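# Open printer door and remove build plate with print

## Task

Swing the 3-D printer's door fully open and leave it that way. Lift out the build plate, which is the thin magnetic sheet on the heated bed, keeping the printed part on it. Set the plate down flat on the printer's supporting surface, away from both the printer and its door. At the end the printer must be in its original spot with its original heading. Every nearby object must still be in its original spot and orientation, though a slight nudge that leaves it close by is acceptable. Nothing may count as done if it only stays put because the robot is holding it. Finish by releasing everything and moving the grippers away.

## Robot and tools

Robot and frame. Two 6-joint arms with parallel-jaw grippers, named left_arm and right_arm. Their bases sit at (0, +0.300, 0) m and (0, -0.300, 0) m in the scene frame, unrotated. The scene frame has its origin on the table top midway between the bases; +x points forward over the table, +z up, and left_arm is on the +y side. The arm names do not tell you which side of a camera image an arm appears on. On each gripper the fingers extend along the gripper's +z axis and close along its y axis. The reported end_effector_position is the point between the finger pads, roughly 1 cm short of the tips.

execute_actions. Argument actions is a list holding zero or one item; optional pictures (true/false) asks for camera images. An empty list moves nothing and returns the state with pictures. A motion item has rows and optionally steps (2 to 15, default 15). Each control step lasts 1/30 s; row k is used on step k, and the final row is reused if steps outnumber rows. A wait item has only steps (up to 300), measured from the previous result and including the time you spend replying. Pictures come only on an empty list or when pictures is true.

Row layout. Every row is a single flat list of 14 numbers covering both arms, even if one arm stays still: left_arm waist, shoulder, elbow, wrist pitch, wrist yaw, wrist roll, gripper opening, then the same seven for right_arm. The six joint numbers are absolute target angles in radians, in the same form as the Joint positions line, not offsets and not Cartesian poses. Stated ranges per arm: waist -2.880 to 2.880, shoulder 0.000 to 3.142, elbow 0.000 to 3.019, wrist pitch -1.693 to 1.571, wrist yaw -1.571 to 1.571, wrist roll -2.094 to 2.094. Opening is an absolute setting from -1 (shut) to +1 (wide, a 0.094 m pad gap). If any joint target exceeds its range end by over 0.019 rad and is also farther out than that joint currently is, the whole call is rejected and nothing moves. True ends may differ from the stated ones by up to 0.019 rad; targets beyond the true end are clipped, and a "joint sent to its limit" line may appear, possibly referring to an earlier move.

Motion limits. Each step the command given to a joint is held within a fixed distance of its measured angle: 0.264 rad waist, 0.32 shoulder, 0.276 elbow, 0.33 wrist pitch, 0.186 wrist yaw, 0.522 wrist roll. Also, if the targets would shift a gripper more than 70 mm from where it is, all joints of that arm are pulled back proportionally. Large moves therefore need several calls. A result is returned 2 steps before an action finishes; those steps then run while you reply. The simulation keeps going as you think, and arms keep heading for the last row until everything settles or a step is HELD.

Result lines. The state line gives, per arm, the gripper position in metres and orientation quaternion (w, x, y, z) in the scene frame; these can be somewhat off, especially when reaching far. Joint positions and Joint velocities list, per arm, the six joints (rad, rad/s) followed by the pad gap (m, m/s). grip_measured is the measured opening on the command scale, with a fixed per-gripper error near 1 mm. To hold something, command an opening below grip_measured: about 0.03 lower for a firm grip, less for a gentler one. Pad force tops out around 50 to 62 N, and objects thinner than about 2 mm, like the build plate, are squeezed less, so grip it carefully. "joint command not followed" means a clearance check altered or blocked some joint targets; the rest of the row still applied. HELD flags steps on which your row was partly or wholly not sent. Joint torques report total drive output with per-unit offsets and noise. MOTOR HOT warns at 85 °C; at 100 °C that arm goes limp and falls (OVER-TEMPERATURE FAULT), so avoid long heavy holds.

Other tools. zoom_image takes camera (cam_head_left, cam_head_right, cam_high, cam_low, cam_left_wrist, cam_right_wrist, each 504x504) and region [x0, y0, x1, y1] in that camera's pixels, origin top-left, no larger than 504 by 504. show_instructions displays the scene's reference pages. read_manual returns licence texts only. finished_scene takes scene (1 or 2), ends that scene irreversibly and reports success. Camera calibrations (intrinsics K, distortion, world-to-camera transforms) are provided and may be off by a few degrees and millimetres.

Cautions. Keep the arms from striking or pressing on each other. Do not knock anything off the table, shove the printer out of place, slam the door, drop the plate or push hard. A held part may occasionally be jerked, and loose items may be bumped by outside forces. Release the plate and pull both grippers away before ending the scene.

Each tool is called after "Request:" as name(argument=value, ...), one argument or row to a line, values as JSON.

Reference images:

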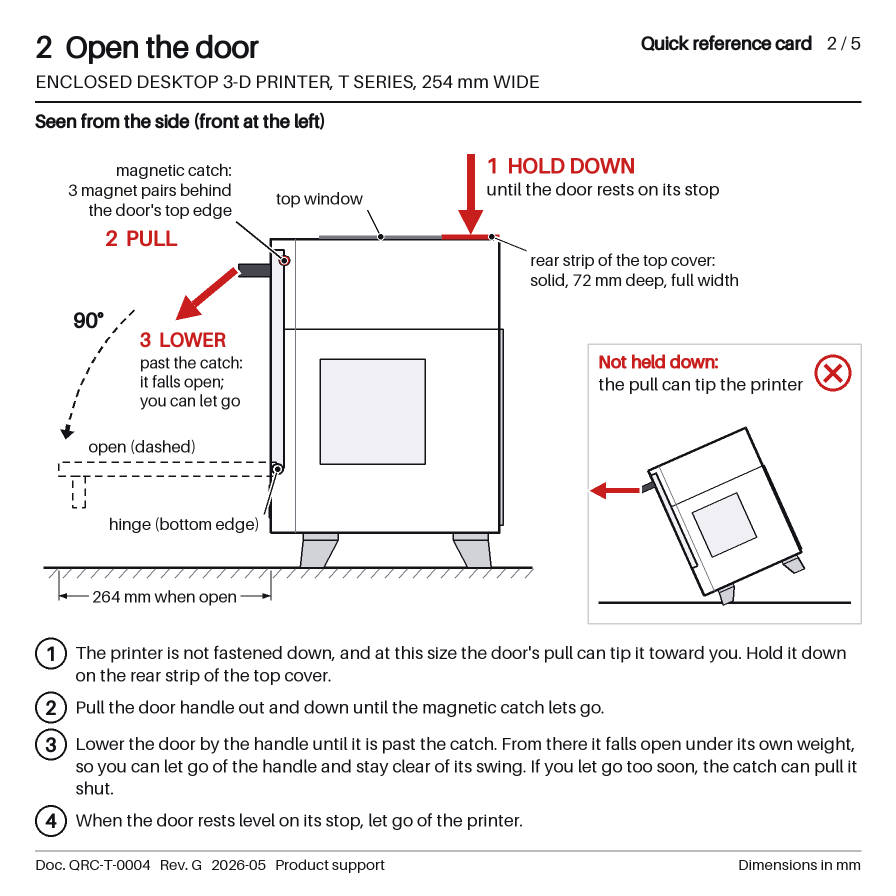

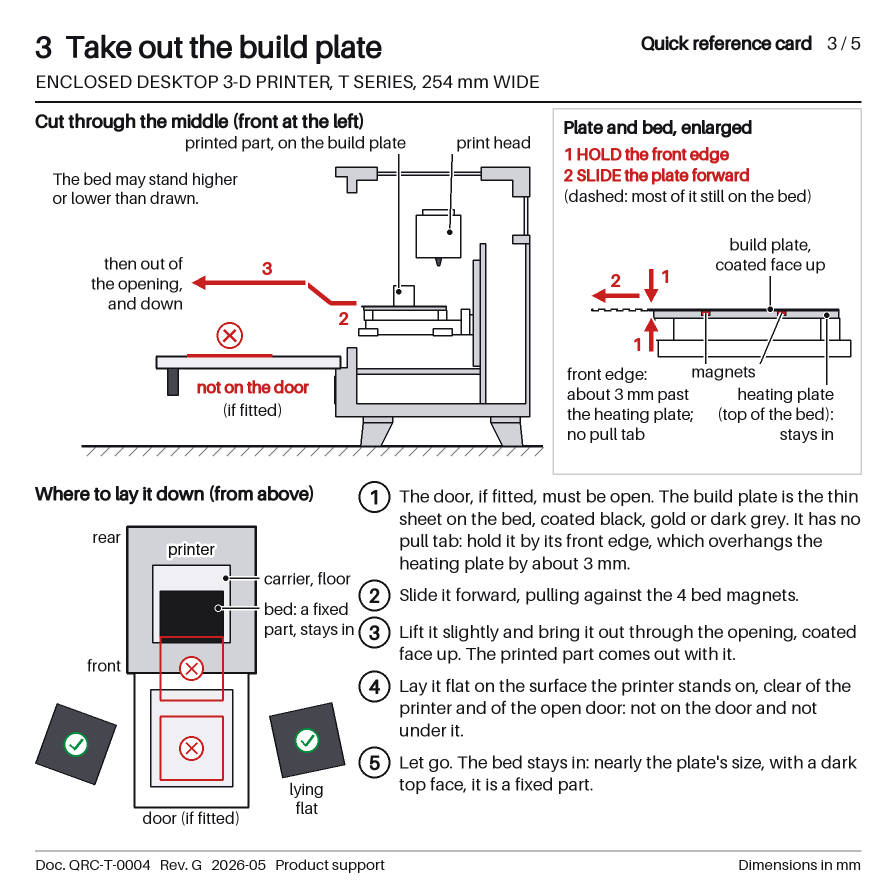

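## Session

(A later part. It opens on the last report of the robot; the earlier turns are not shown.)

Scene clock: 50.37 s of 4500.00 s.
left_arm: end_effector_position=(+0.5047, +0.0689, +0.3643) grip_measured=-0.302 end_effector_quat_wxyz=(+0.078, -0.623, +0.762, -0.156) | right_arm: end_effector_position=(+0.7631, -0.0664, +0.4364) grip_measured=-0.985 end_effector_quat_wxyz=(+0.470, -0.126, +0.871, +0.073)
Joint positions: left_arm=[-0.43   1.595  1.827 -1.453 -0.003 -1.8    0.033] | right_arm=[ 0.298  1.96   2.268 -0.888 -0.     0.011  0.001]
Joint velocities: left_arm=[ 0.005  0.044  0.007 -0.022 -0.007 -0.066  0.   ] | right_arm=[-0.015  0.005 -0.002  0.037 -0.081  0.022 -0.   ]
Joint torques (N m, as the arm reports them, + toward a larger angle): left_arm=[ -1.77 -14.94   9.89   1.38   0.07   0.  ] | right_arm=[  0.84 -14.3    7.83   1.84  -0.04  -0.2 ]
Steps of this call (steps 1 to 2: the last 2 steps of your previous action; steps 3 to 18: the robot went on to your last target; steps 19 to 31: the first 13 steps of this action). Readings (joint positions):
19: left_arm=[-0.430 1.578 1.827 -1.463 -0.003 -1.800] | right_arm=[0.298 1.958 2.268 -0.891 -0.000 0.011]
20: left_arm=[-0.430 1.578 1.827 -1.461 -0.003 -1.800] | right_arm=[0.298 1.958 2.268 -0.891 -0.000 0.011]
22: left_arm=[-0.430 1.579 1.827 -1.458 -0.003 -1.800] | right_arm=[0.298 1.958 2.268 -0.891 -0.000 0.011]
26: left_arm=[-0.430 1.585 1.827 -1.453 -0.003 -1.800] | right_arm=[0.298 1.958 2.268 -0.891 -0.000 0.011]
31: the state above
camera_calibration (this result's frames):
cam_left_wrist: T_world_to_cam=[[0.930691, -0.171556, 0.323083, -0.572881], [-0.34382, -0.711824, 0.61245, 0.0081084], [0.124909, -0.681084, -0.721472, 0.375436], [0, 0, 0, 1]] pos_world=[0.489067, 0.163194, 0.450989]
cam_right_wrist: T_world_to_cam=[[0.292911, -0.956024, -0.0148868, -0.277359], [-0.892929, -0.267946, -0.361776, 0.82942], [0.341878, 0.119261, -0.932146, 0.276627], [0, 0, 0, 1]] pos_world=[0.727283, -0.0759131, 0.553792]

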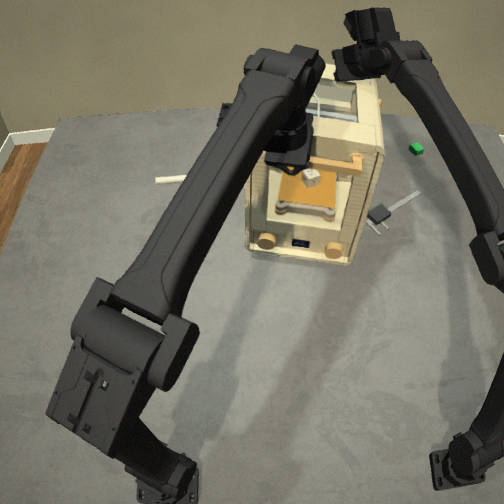

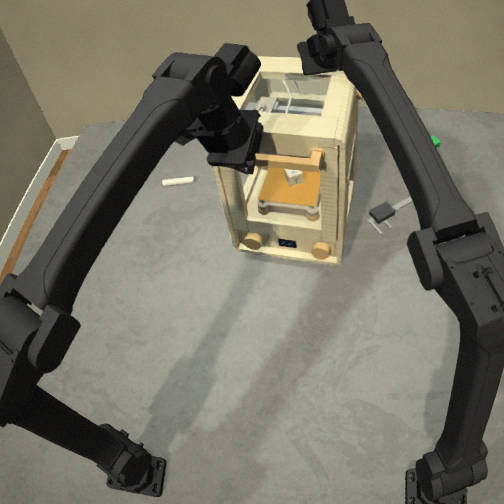

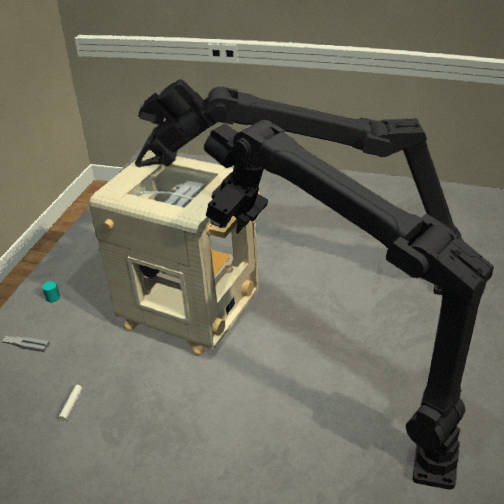

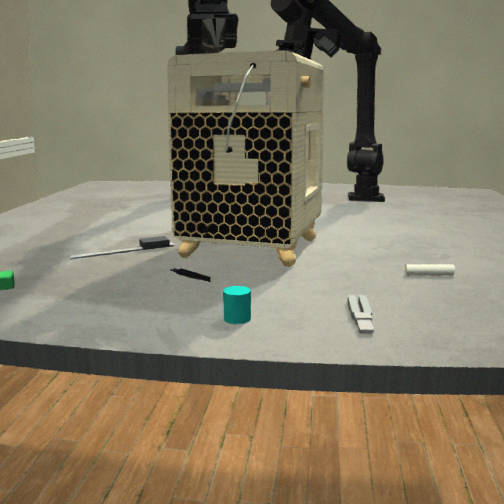

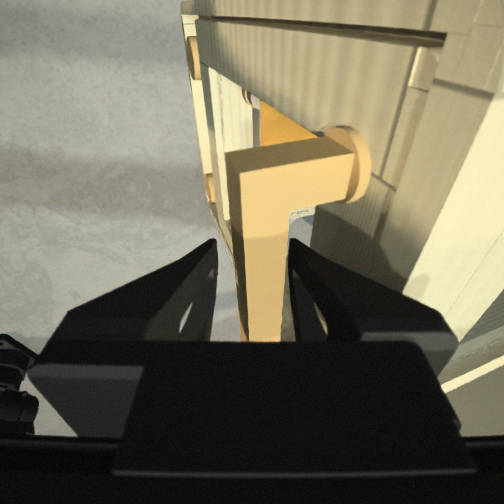

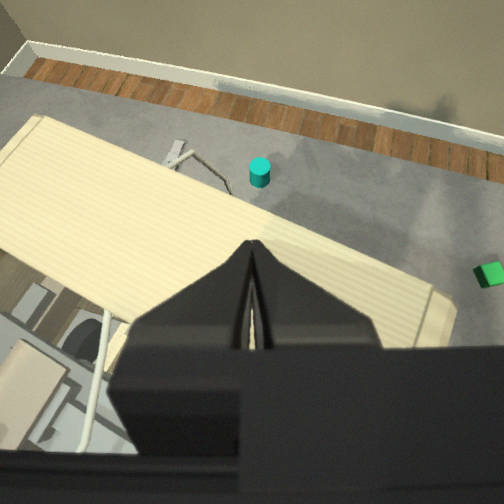

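Request:
execute_actions(
  actions=[
    {"rows": [[-0.441,1.610,1.812,-1.440,0,-1.81,-0.3,0.305,2.040,2.245,-0.888,0,0,-1],[-0.442,1.598,1.802,-1.438,0,-1.81,-0.3,0.305,2.040,2.245,-0.888,0,0,-1],[-0.443,1.586,1.792,-1.435,0,-1.81,-0.3,0.305,2.040,2.245,-0.888,0,0,-1],[-0.444,1.576,1.782,-1.432,0,-1.81,-0.3,0.305,2.040,2.245,-0.888,0,0,-1],[-0.445,1.568,1.772,-1.429,0,-1.81,-0.3,0.305,2.040,2.245,-0.888,0,0,-1],[-0.446,1.560,1.762,-1.426,0,-1.81,-0.3,0.305,2.040,2.245,-0.888,0,0,-1],[-0.447,1.552,1.752,-1.423,0,-1.81,-0.3,0.305,2.040,2.245,-0.888,0,0,-1],[-0.448,1.544,1.742,-1.420,0,-1.81,-0.3,0.305,2.040,2.245,-0.888,0,0,-1],[-0.449,1.536,1.732,-1.417,0,-1.81,-0.3,0.305,2.040,2.245,-0.888,0,0,-1],[-0.450,1.528,1.722,-1.414,0,-1.81,-0.3,0.305,2.040,2.245,-0.888,0,0,-1],[-0.451,1.520,1.712,-1.411,0,-1.81,-0.3,0.305,2.040,2.245,-0.888,0,0,-1],[-0.452,1.512,1.702,-1.408,0,-1.81,-0.3,0.305,2.040,2.245,-0.888,0,0,-1],[-0.453,1.504,1.692,-1.405,0,-1.81,-0.3,0.305,2.040,2.245,-0.888,0,0,-1],[-0.454,1.500,1.690,-1.402,0,-1.81,-0.3,0.305,2.040,2.245,-0.888,0,0,-1],[-0.455,1.500,1.690,-1.400,0,-1.81,-0.3,0.305,2.040,2.245,-0.888,0,0,-1]], "steps": 15},
  ],
  pictures=true,
)

Scene clock: 51.97 s of 4500.00 s.
left_arm: end_effector_position=(+0.5023, +0.0690, +0.3530) grip_measured=-0.301 end_effector_quat_wxyz=(+0.085, -0.624, +0.757, -0.173) | right_arm: end_effector_position=(+0.7637, -0.0662, +0.4365) grip_measured=-0.985 end_effector_quat_wxyz=(+0.471, -0.125, +0.870, +0.073)
Joint positions: left_arm=[-0.431  1.557  1.742 -1.368 -0.003 -1.809  0.033] | right_arm=[ 0.298  1.96   2.268 -0.884 -0.     0.011  0.001]
Joint velocities: left_arm=[-0.015 -0.151 -0.212  0.276 -0.066 -0.007  0.   ] | right_arm=[ 0.005 -0.015 -0.002 -0.012 -0.007  0.051  0.   ]
Joint torques (N m, as the arm reports them, + toward a larger angle): left_arm=[ -1.94 -20.49   7.27  -2.15   0.1    0.17] | right_arm=[  0.92 -14.48   7.94   1.83  -0.04  -0.21]
Steps of this call (steps 1 to 2: the last 2 steps of your previous action; steps 3 to 15: the robot went on to your last target; steps 16 to 35: nothing new was sent; steps 36 to 48: the first 13 steps of this action). Readings (joint positions):
36: left_arm=[-0.430 1.598 1.827 -1.452 -0.003 -1.800] | right_arm=[0.298 1.960 2.268 -0.886 -0.000 0.011]
37: left_arm=[-0.430 1.598 1.824 -1.452 -0.003 -1.800] | right_arm=[0.298 1.960 2.268 -0.886 -0.000 0.011]
39: left_arm=[-0.430 1.595 1.812 -1.447 -0.003 -1.800] | right_arm=[0.298 1.960 2.268 -0.886 -0.000 0.011]
43: left_arm=[-0.431 1.580 1.780 -1.415 -0.003 -1.804] | right_arm=[0.298 1.960 2.268 -0.884 -0.000 0.011]
48: the state above
camera_calibration (this result's frames):
cam_left_wrist: T_world_to_cam=[[0.920518, -0.158625, 0.357051, -0.574711], [-0.359294, -0.702678, 0.614126, 0.0208689], [0.153476, -0.693601, -0.703821, 0.348006], [0, 0, 0, 1]] pos_world=[0.48312, 0.164878, 0.437319]
cam_right_wrist: T_world_to_cam=[[0.292949, -0.956012, -0.0148874, -0.277386], [-0.892003, -0.267662, -0.364264, 0.830507], [0.344256, 0.11999, -0.931177, 0.27429], [0, 0, 0, 1]] pos_world=[0.727648, -0.0758012, 0.553807]

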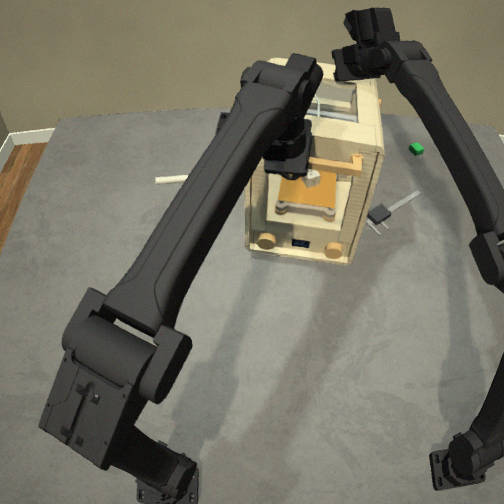

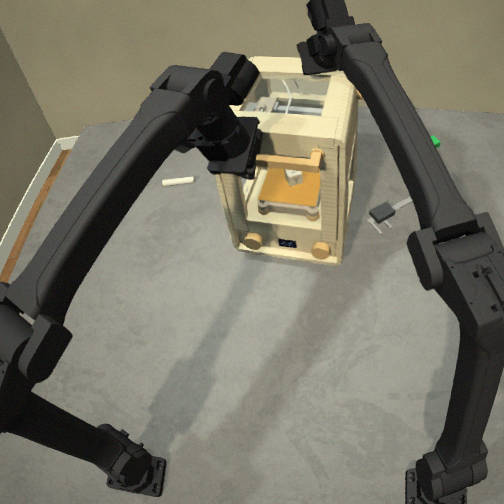

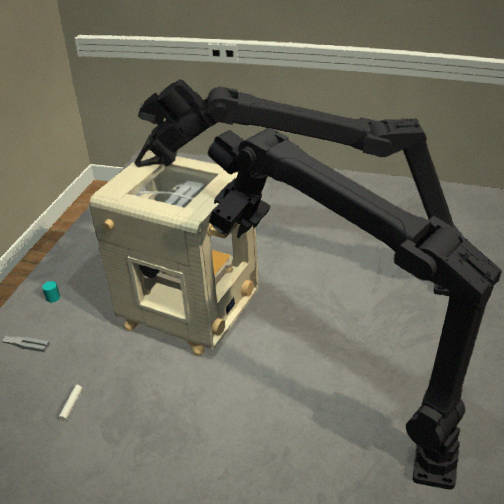

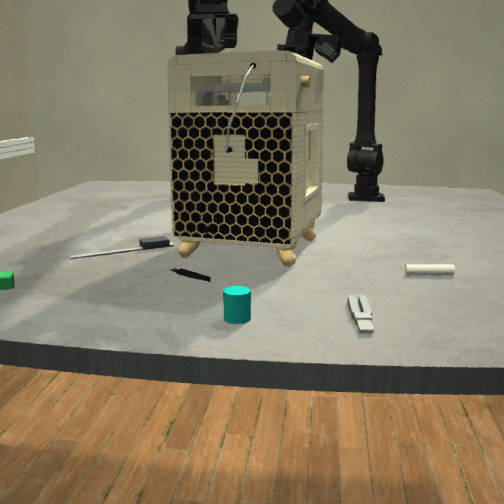

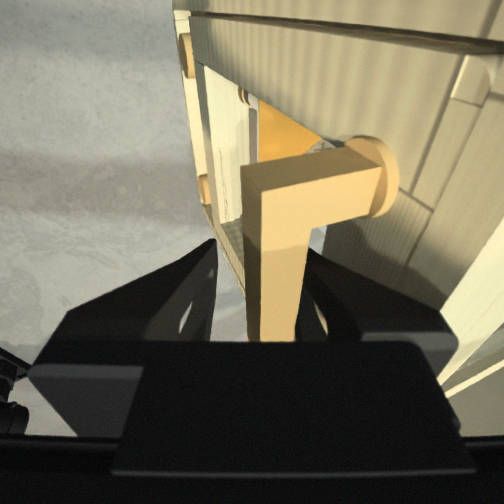

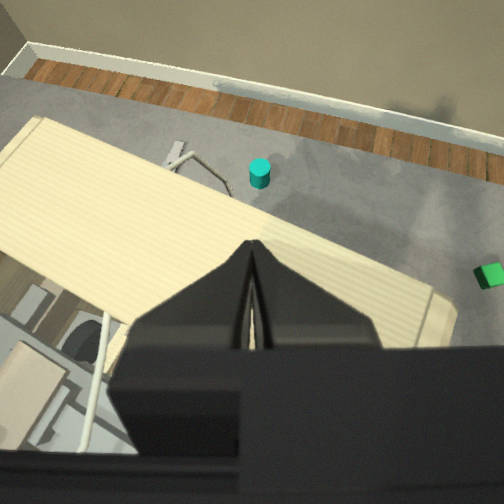

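Request:
execute_actions(
  actions=[
    {"rows": [[-0.456,1.496,1.686,-1.410,0,-1.81,-0.3,0.305,2.040,2.245,-0.888,0,0,-1],[-0.457,1.492,1.682,-1.420,0,-1.81,-0.3,0.305,2.040,2.245,-0.888,0,0,-1],[-0.458,1.488,1.678,-1.430,0,-1.81,-0.3,0.305,2.040,2.245,-0.888,0,0,-1],[-0.459,1.484,1.674,-1.440,0,-1.81,-0.3,0.305,2.040,2.245,-0.888,0,0,-1],[-0.460,1.480,1.670,-1.450,0,-1.81,-0.3,0.305,2.040,2.245,-0.888,0,0,-1],[-0.461,1.476,1.666,-1.455,0,-1.81,-0.3,0.305,2.040,2.245,-0.888,0,0,-1],[-0.462,1.472,1.662,-1.460,0,-1.81,-0.3,0.305,2.040,2.245,-0.888,0,0,-1],[-0.463,1.468,1.658,-1.460,0,-1.81,-0.3,0.305,2.040,2.245,-0.888,0,0,-1],[-0.464,1.464,1.654,-1.460,0,-1.81,-0.3,0.305,2.040,2.245,-0.888,0,0,-1],[-0.465,1.460,1.650,-1.460,0,-1.81,-0.3,0.305,2.040,2.245,-0.888,0,0,-1],[-0.466,1.456,1.646,-1.460,0,-1.81,-0.3,0.305,2.040,2.245,-0.888,0,0,-1],[-0.467,1.452,1.642,-1.460,0,-1.81,-0.3,0.305,2.040,2.245,-0.888,0,0,-1],[-0.468,1.448,1.638,-1.460,0,-1.81,-0.3,0.305,2.040,2.245,-0.888,0,0,-1],[-0.469,1.448,1.638,-1.460,0,-1.81,-0.3,0.305,2.040,2.245,-0.888,0,0,-1],[-0.470,1.448,1.638,-1.460,0,-1.81,-0.3,0.305,2.040,2.245,-0.888,0,0,-1]], "steps": 15},
  ],
  pictures=true,
)

Scene clock: 53.43 s of 4500.00 s.
left_arm: end_effector_position=(+0.4455, +0.0797, +0.3486) grip_measured=-0.300 end_effector_quat_wxyz=(+0.064, -0.620, +0.771, -0.134) | right_arm: end_effector_position=(+0.7638, -0.0657, +0.4363) grip_measured=-0.985 end_effector_quat_wxyz=(+0.471, -0.126, +0.870, +0.073)
Joint positions: left_arm=[-0.459  1.464  1.647 -1.455 -0.002 -1.813  0.033] | right_arm=[ 0.298  1.961  2.268 -0.884  0.     0.011  0.001]
Joint velocities: left_arm=[-0.093 -0.278 -0.056 -0.1    0.022 -0.081 -0.001] | right_arm=[ 0.005 -0.005  0.007  0.007  0.007 -0.022 -0.   ]
Joint torques (N m, as the arm reports them, + toward a larger angle): left_arm=[ -0.78 -14.44  10.27   0.62  -0.04   0.16] | right_arm=[  0.94 -14.66   7.83   1.79  -0.07  -0.2 ]
Steps of this call (steps 1 to 2: the last 2 steps of your previous action; steps 3 to 30: the robot went on to your last target; step 31: nothing new was sent; steps 32 to 44: the first 13 steps of this action). Readings (joint positions):
32: left_arm=[-0.432 1.547 1.726 -1.346 -0.003 -1.812] | right_arm=[0.298 1.960 2.268 -0.884 -0.000 0.011]
33: left_arm=[-0.432 1.546 1.726 -1.346 -0.004 -1.812] | right_arm=[0.298 1.960 2.268 -0.884 -0.000 0.011]
35: left_arm=[-0.432 1.545 1.723 -1.346 -0.004 -1.812] | right_arm=[0.298 1.960 2.268 -0.884 -0.000 0.011]
39: left_arm=[-0.437 1.527 1.705 -1.379 -0.004 -1.812] | right_arm=[0.298 1.961 2.268 -0.884 0.000 0.011]
44: the state above
camera_calibration (this result's frames):
cam_left_wrist: T_world_to_cam=[[0.942064, -0.193088, 0.274285, -0.497224], [-0.326342, -0.716678, 0.616339, -0.00366959], [0.0775664, -0.670141, -0.73817, 0.404932], [0, 0, 0, 1]] pos_world=[0.435811, 0.172723, 0.437552]
cam_right_wrist: T_world_to_cam=[[0.293379, -0.955884, -0.0146796, -0.277254], [-0.891729, -0.268089, -0.364621, 0.830575], [0.3446, 0.120062, -0.93104, 0.273757], [0, 0, 0, 1]] pos_world=[0.727652, -0.0752227, 0.553654]

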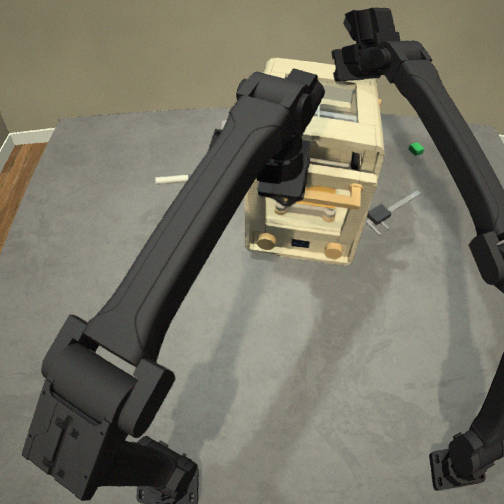

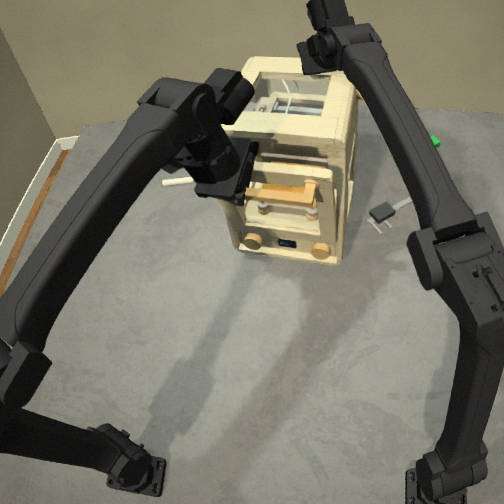

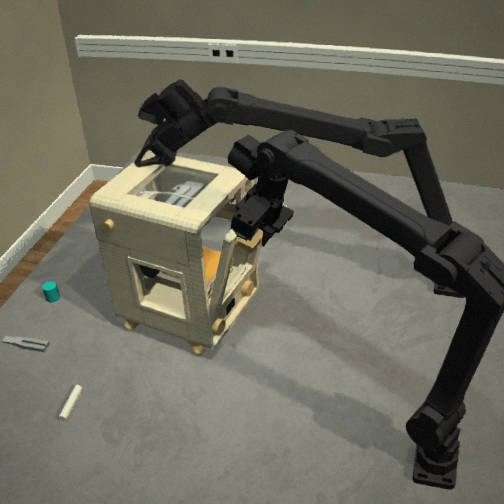

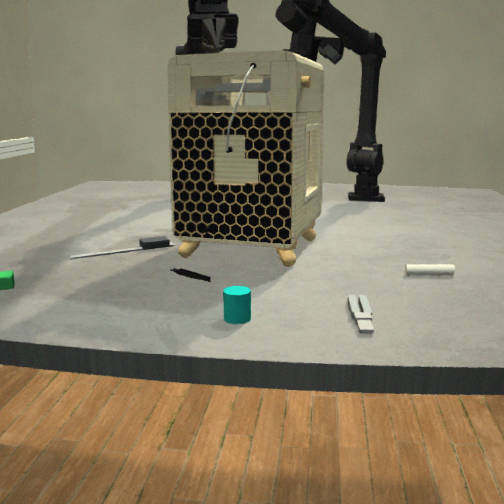

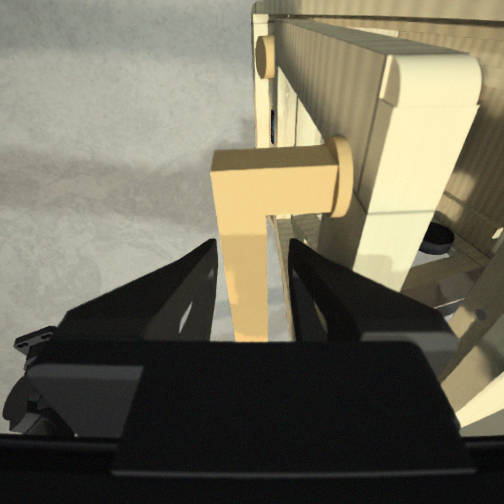

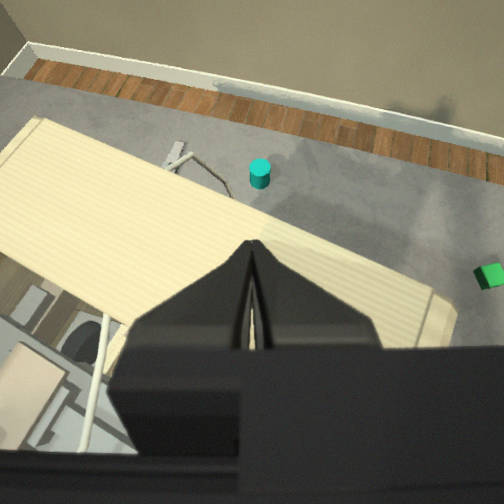

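Request:
execute_actions(
  actions=[],
)

Scene clock: 53.83 s of 4500.00 s.
left_arm: end_effector_position=(+0.4390, +0.0802, +0.3585) grip_measured=-0.300 end_effector_quat_wxyz=(+0.067, -0.617, +0.771, -0.143) | right_arm: end_effector_position=(+0.7638, -0.0657, +0.4363) grip_measured=-0.985 end_effector_quat_wxyz=(+0.471, -0.126, +0.870, +0.073)
Joint positions: left_arm=[-0.464  1.441  1.645 -1.457 -0.002 -1.813  0.033] | right_arm=[ 0.298  1.961  2.268 -0.884  0.     0.011  0.001]
Joint velocities: left_arm=[-0.005 -0.005  0.002  0.002 -0.037 -0.022 -0.001] | right_arm=[-0.005 -0.015 -0.007  0.002  0.066 -0.007  0.001]
Joint torques (N m, as the arm reports them, + toward a larger angle): left_arm=[ -1.46 -13.81   9.92   0.59   0.03   0.15] | right_arm=[  0.86 -14.57   7.79   1.78  -0.06  -0.2 ]
Kept back: nothing.
Steps of this call (steps 1 to 2: the last 2 steps of your previous action; steps 3 to 12: the robot went on to your last target). Readings (joint positions):
1: left_arm=[-0.462 1.456 1.645 -1.457 -0.002 -1.813] | right_arm=[0.298 1.961 2.268 -0.884 0.000 0.011]
2: left_arm=[-0.463 1.450 1.645 -1.457 -0.002 -1.813] | right_arm=[0.298 1.961 2.268 -0.884 0.000 0.011]
4: left_arm=[-0.464 1.442 1.645 -1.457 -0.002 -1.813] | right_arm=[0.298 1.961 2.268 -0.884 0.000 0.011]
8: left_arm=[-0.464 1.441 1.645 -1.457 -0.002 -1.813] | right_arm=[0.298 1.961 2.268 -0.884 0.000 0.011]
12: the state above
camera_calibration (this result's frames):
cam_left_wrist: T_world_to_cam=[[0.936265, -0.195341, 0.291975, -0.497359], [-0.340408, -0.709789, 0.616702, -0.00608052], [0.086773, -0.676788, -0.731046, 0.407055], [0, 0, 0, 1]] pos_world=[0.428269, 0.174019, 0.446542]
cam_right_wrist: T_world_to_cam=[[0.293379, -0.955884, -0.0146796, -0.277254], [-0.891729, -0.268089, -0.364621, 0.830575], [0.3446, 0.120062, -0.93104, 0.273757], [0, 0, 0, 1]] pos_world=[0.727652, -0.0752227, 0.553654]

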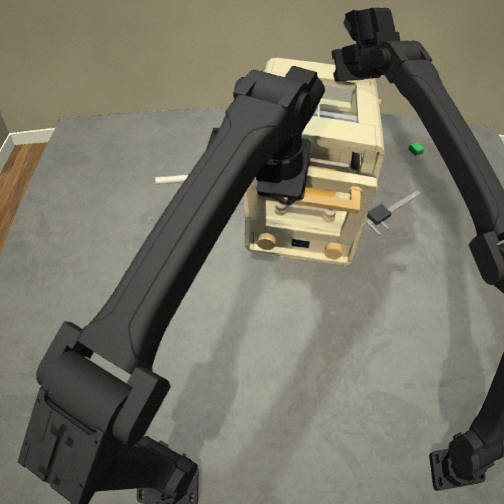

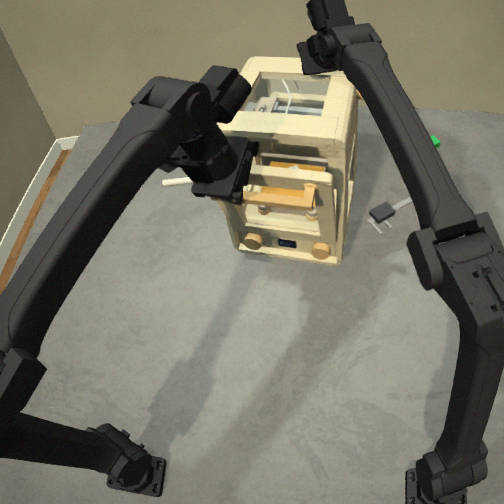

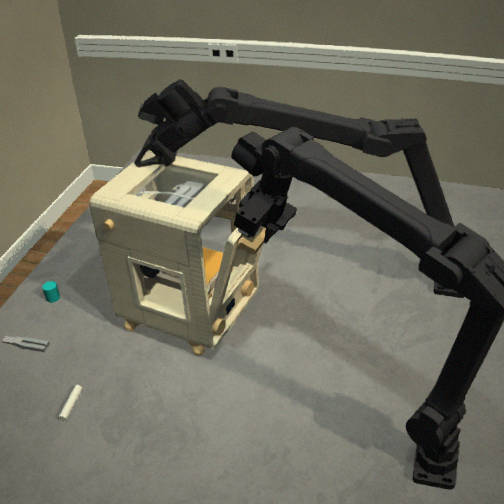

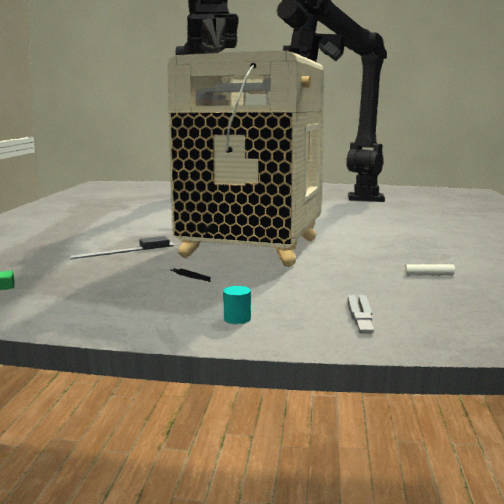

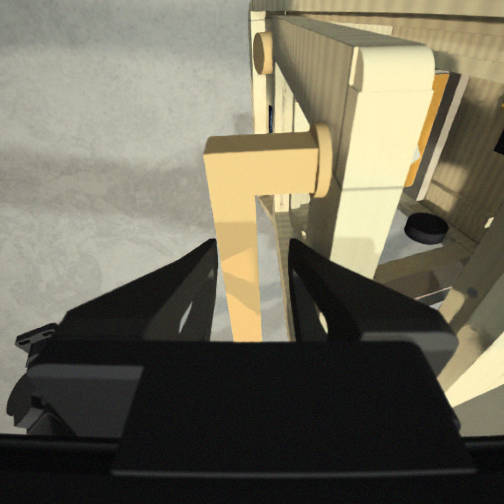

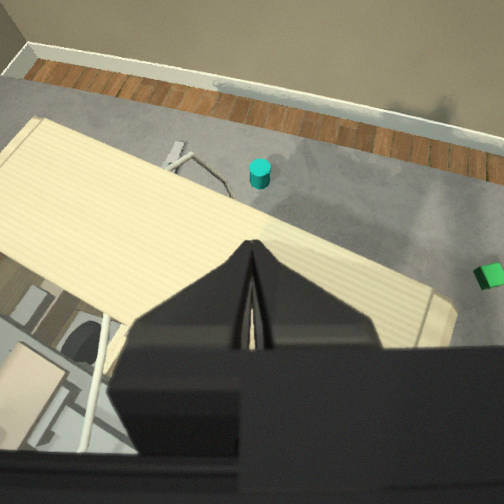

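Request:
execute_actions(
  actions=[
    {"rows":[[-0.466,1.435,1.625,-1.445,0,-1.815,-0.3,0.305,2.04,2.245,-0.888,0,0,-1],[-0.468,1.425,1.605,-1.43,0,-1.815,-0.3,0.305,2.04,2.245,-0.888,0,0,-1],[-0.47,1.415,1.585,-1.415,0,-1.82,-0.3,0.305,2.04,2.245,-0.888,0,0,-1],[-0.472,1.403,1.565,-1.4,0,-1.82,-0.3,0.305,2.04,2.245,-0.888,0,0,-1],[-0.474,1.39,1.545,-1.385,0,-1.825,-0.3,0.305,2.04,2.245,-0.888,0,0,-1],[-0.476,1.377,1.525,-1.37,0,-1.825,-0.3,0.305,2.04,2.245,-0.888,0,0,-1],[-0.478,1.364,1.505,-1.355,0,-1.83,-0.3,0.305,2.04,2.245,-0.888,0,0,-1],[-0.48,1.351,1.487,-1.34,0,-1.83,-0.3,0.305,2.04,2.245,-0.888,0,0,-1],[-0.482,1.338,1.469,-1.325,0,-1.835,-0.3,0.305,2.04,2.245,-0.888,0,0,-1],[-0.484,1.325,1.451,-1.31,0,-1.835,-0.3,0.305,2.04,2.245,-0.888,0,0,-1],[-0.486,1.312,1.433,-1.295,0,-1.84,-0.3,0.305,2.04,2.245,-0.888,0,0,-1],[-0.488,1.3,1.415,-1.28,0,-1.84,-0.3,0.305,2.04,2.245,-0.888,0,0,-1],[-0.49,1.288,1.4,-1.268,0,-1.84,-0.3,0.305,2.04,2.245,-0.888,0,0,-1],[-0.492,1.277,1.387,-1.258,0,-1.84,-0.3,0.305,2.04,2.245,-0.888,0,0,-1],[-0.493,1.268,1.377,-1.25,0,-1.84,-0.3,0.305,2.04,2.245,-0.888,0,0,-1]],"steps":15},
  ],
  pictures=true,
)

Scene clock: 57.23 s of 4500.00 s.
left_arm: end_effector_position=(+0.4115, +0.0878, +0.3253) grip_measured=-0.300 end_effector_quat_wxyz=(+0.074, -0.615, +0.768, -0.165) | right_arm: end_effector_position=(+0.7638, -0.0657, +0.4363) grip_measured=-0.985 end_effector_quat_wxyz=(+0.471, -0.126, +0.870, +0.073)
Joint positions: left_arm=[-0.476  1.326  1.433 -1.314 -0.002 -1.825  0.033] | right_arm=[ 0.298  1.961  2.268 -0.884  0.     0.011  0.001]
Joint velocities: left_arm=[-0.073 -0.405 -0.476  0.427 -0.022 -0.022 -0.001] | right_arm=[-0.005  0.005  0.007 -0.012 -0.037 -0.037  0.   ]
Joint torques (N m, as the arm reports them, + toward a larger angle): left_arm=[ -1.33 -12.72  10.34   1.49   0.04   0.03] | right_arm=[  0.85 -14.53   7.78   1.8   -0.06  -0.21]
Steps of this call (steps 1 to 30: the robot went on to your last target; steps 31 to 89: nothing new was sent; steps 90 to 102: the first 13 steps of this action). Readings (joint positions):
90: left_arm=[-0.464 1.441 1.644 -1.457 -0.002 -1.813] | right_arm=[0.298 1.961 2.268 -0.884 0.000 0.011]
91: left_arm=[-0.464 1.439 1.639 -1.454 -0.002 -1.813] | right_arm=[0.298 1.961 2.268 -0.884 0.000 0.011]
93: left_arm=[-0.464 1.429 1.611 -1.436 -0.002 -1.813] | right_arm=[0.298 1.961 2.268 -0.884 0.000 0.011]
97: left_arm=[-0.465 1.390 1.526 -1.385 -0.002 -1.816] | right_arm=[0.298 1.961 2.268 -0.884 0.000 0.011]
102: the state above
camera_calibration (this result's frames):
cam_left_wrist: T_world_to_cam=[[0.924049, -0.188039, 0.33283, -0.469316], [-0.36474, -0.694356, 0.62035, 0.0178958], [0.114453, -0.69463, -0.710204, 0.373667], [0, 0, 0, 1]] pos_world=[0.397431, 0.183737, 0.41048]
cam_right_wrist: T_world_to_cam=[[0.293379, -0.955884, -0.0146796, -0.277254], [-0.891729, -0.268089, -0.364621, 0.830575], [0.3446, 0.120062, -0.93104, 0.273757], [0, 0, 0, 1]] pos_world=[0.727652, -0.0752227, 0.553654]

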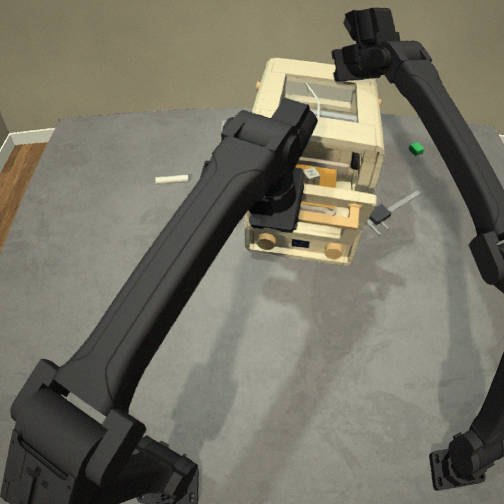

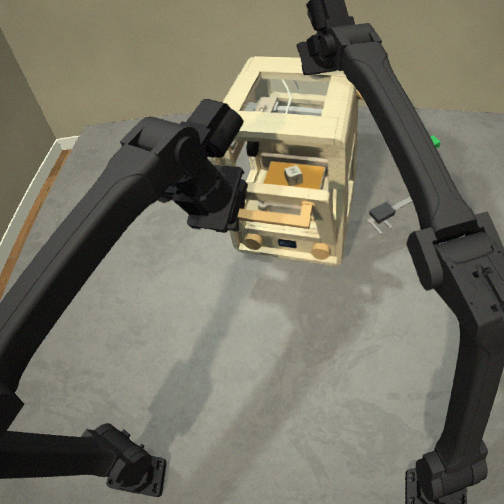

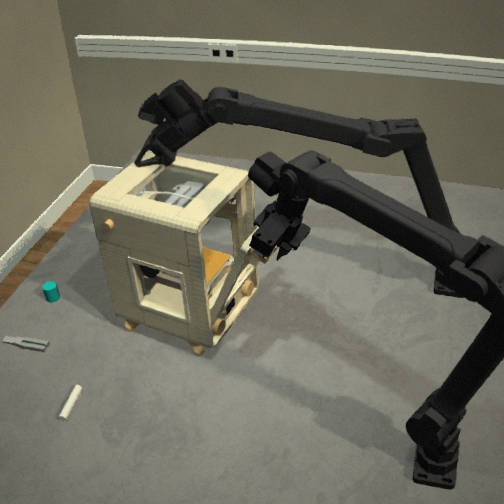

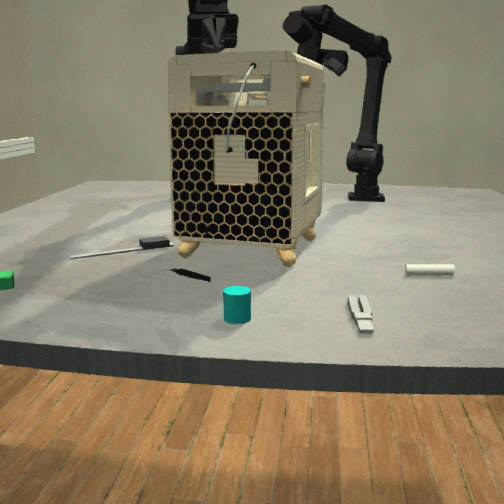

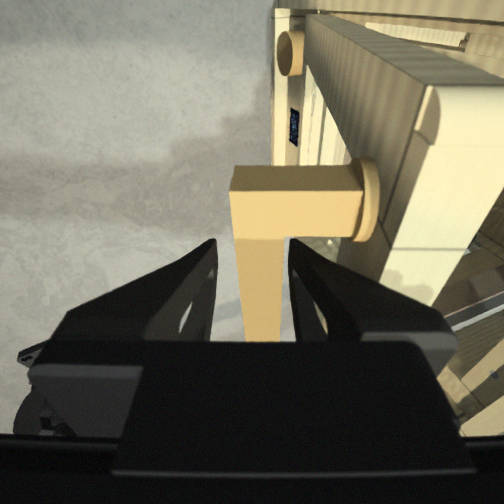

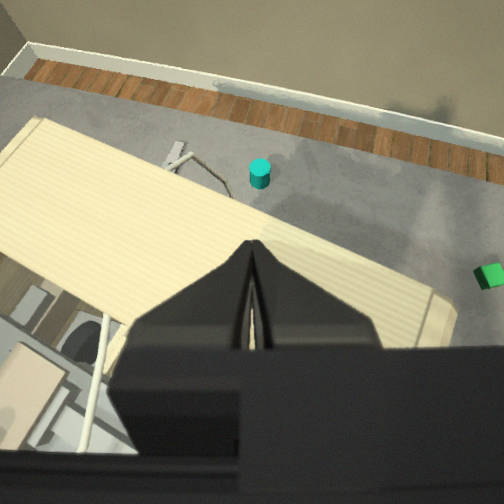

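Request:
execute_actions(
  actions=[
    {"rows":[[-0.498,1.262,1.365,-1.235,0,-1.845,-0.3,0.305,2.04,2.245,-0.888,0,0,-1],[-0.504,1.25,1.345,-1.215,0,-1.85,-0.3,0.305,2.04,2.245,-0.888,0,0,-1],[-0.51,1.237,1.325,-1.195,0,-1.853,-0.3,0.305,2.04,2.245,-0.888,0,0,-1],[-0.516,1.224,1.305,-1.174,0,-1.856,-0.3,0.305,2.04,2.245,-0.888,0,0,-1],[-0.522,1.21,1.285,-1.153,0,-1.86,-0.3,0.305,2.04,2.245,-0.888,0,0,-1],[-0.527,1.196,1.265,-1.132,0,-1.863,-0.3,0.305,2.04,2.245,-0.888,0,0,-1],[-0.532,1.182,1.245,-1.11,0,-1.866,-0.3,0.305,2.04,2.245,-0.888,0,0,-1],[-0.537,1.168,1.225,-1.088,0,-1.87,-0.3,0.305,2.04,2.245,-0.888,0,0,-1],[-0.542,1.154,1.205,-1.066,0,-1.873,-0.3,0.305,2.04,2.245,-0.888,0,0,-1],[-0.547,1.14,1.185,-1.044,0,-1.876,-0.3,0.305,2.04,2.245,-0.888,0,0,-1],[-0.551,1.126,1.165,-1.022,0,-1.88,-0.3,0.305,2.04,2.245,-0.888,0,0,-1],[-0.555,1.112,1.146,-1.0,0,-1.883,-0.3,0.305,2.04,2.245,-0.888,0,0,-1],[-0.559,1.098,1.128,-0.98,0,-1.886,-0.3,0.305,2.04,2.245,-0.888,0,0,-1],[-0.562,1.084,1.111,-0.96,0,-1.888,-0.3,0.305,2.04,2.245,-0.888,0,0,-1],[-0.565,1.07,1.096,-0.94,0,-1.89,-0.3,0.305,2.04,2.245,-0.888,0,0,-1]],"steps":15},
  ],
  pictures=true,
)

Scene clock: 58.47 s of 4500.00 s.
left_arm: end_effector_position=(+0.3714, +0.0751, +0.3034) grip_measured=-0.300 end_effector_quat_wxyz=(+0.098, -0.591, +0.759, -0.254) | right_arm: end_effector_position=(+0.7638, -0.0657, +0.4363) grip_measured=-0.985 end_effector_quat_wxyz=(+0.471, -0.126, +0.870, +0.073)
Joint positions: left_arm=[-0.544  1.135  1.162 -1.046 -0.002 -1.867  0.033] | right_arm=[ 0.298  1.961  2.268 -0.884  0.     0.011  0.001]
Joint velocities: left_arm=[-0.142 -0.464 -0.549  0.647 -0.007 -0.125 -0.001] | right_arm=[ 0.005  0.005 -0.007  0.002  0.066  0.007  0.   ]
Joint torques (N m, as the arm reports them, + toward a larger angle): left_arm=[ -1.36 -10.05  11.02   2.05   0.     0.04] | right_arm=[  0.86 -14.59   7.8    1.82  -0.08  -0.21]
Steps of this call (steps 1 to 2: the last 2 steps of your previous action; steps 3 to 24: the robot went on to your last target; steps 25 to 37: the first 13 steps of this action). Readings (joint positions):
25: left_arm=[-0.486 1.265 1.380 -1.268 -0.002 -1.833] | right_arm=[0.298 1.961 2.268 -0.884 0.000 0.011]
26: left_arm=[-0.486 1.263 1.375 -1.260 -0.002 -1.834] | right_arm=[0.298 1.961 2.268 -0.884 0.000 0.011]
28: left_arm=[-0.491 1.252 1.350 -1.226 -0.002 -1.838] | right_arm=[0.298 1.961 2.268 -0.884 0.000 0.011]
32: left_arm=[-0.516 1.209 1.265 -1.149 -0.002 -1.850] | right_arm=[0.298 1.961 2.268 -0.884 0.000 0.011]
37: the state above
camera_calibration (this result's frames):
cam_left_wrist: T_world_to_cam=[[0.854153, -0.171153, 0.491049, -0.45062], [-0.482317, -0.613753, 0.625043, 0.0442359], [0.194405, -0.770723, -0.606789, 0.298598], [0, 0, 0, 1]] pos_world=[0.348186, 0.180161, 0.374813]
cam_right_wrist: T_world_to_cam=[[0.293379, -0.955884, -0.0146796, -0.277254], [-0.891729, -0.268089, -0.364621, 0.830575], [0.3446, 0.120062, -0.93104, 0.273757], [0, 0, 0, 1]] pos_world=[0.727652, -0.0752227, 0.553654]

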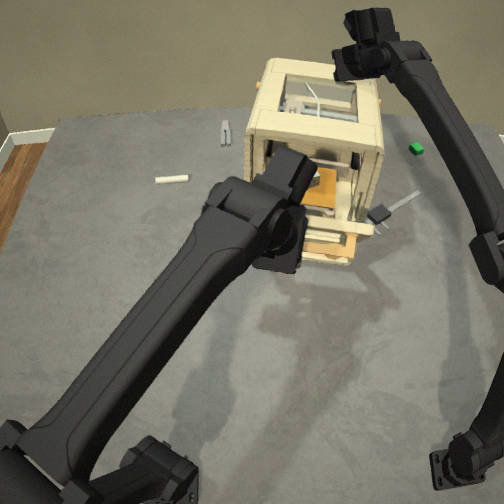

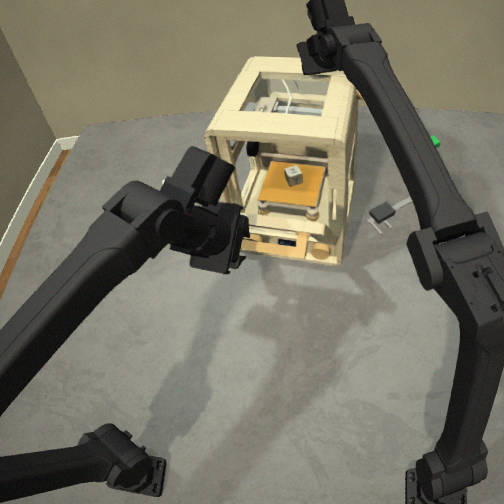

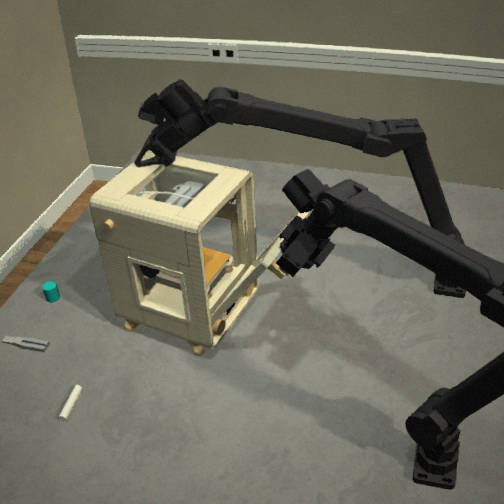

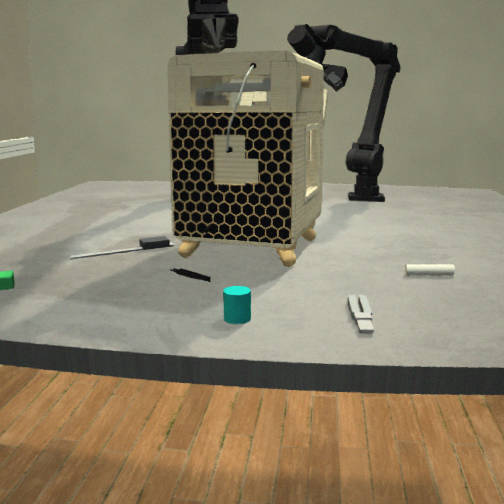

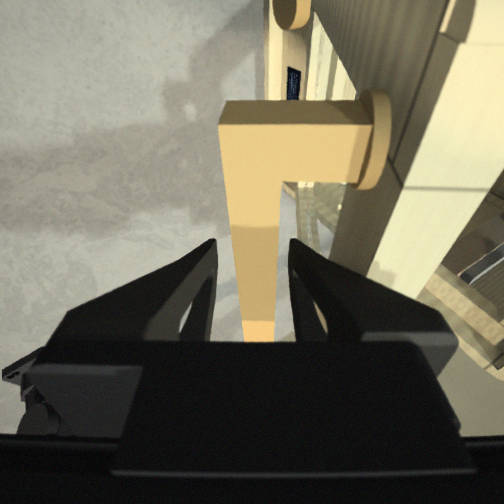

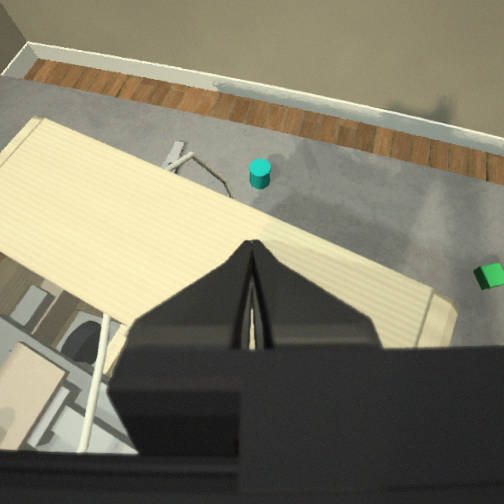

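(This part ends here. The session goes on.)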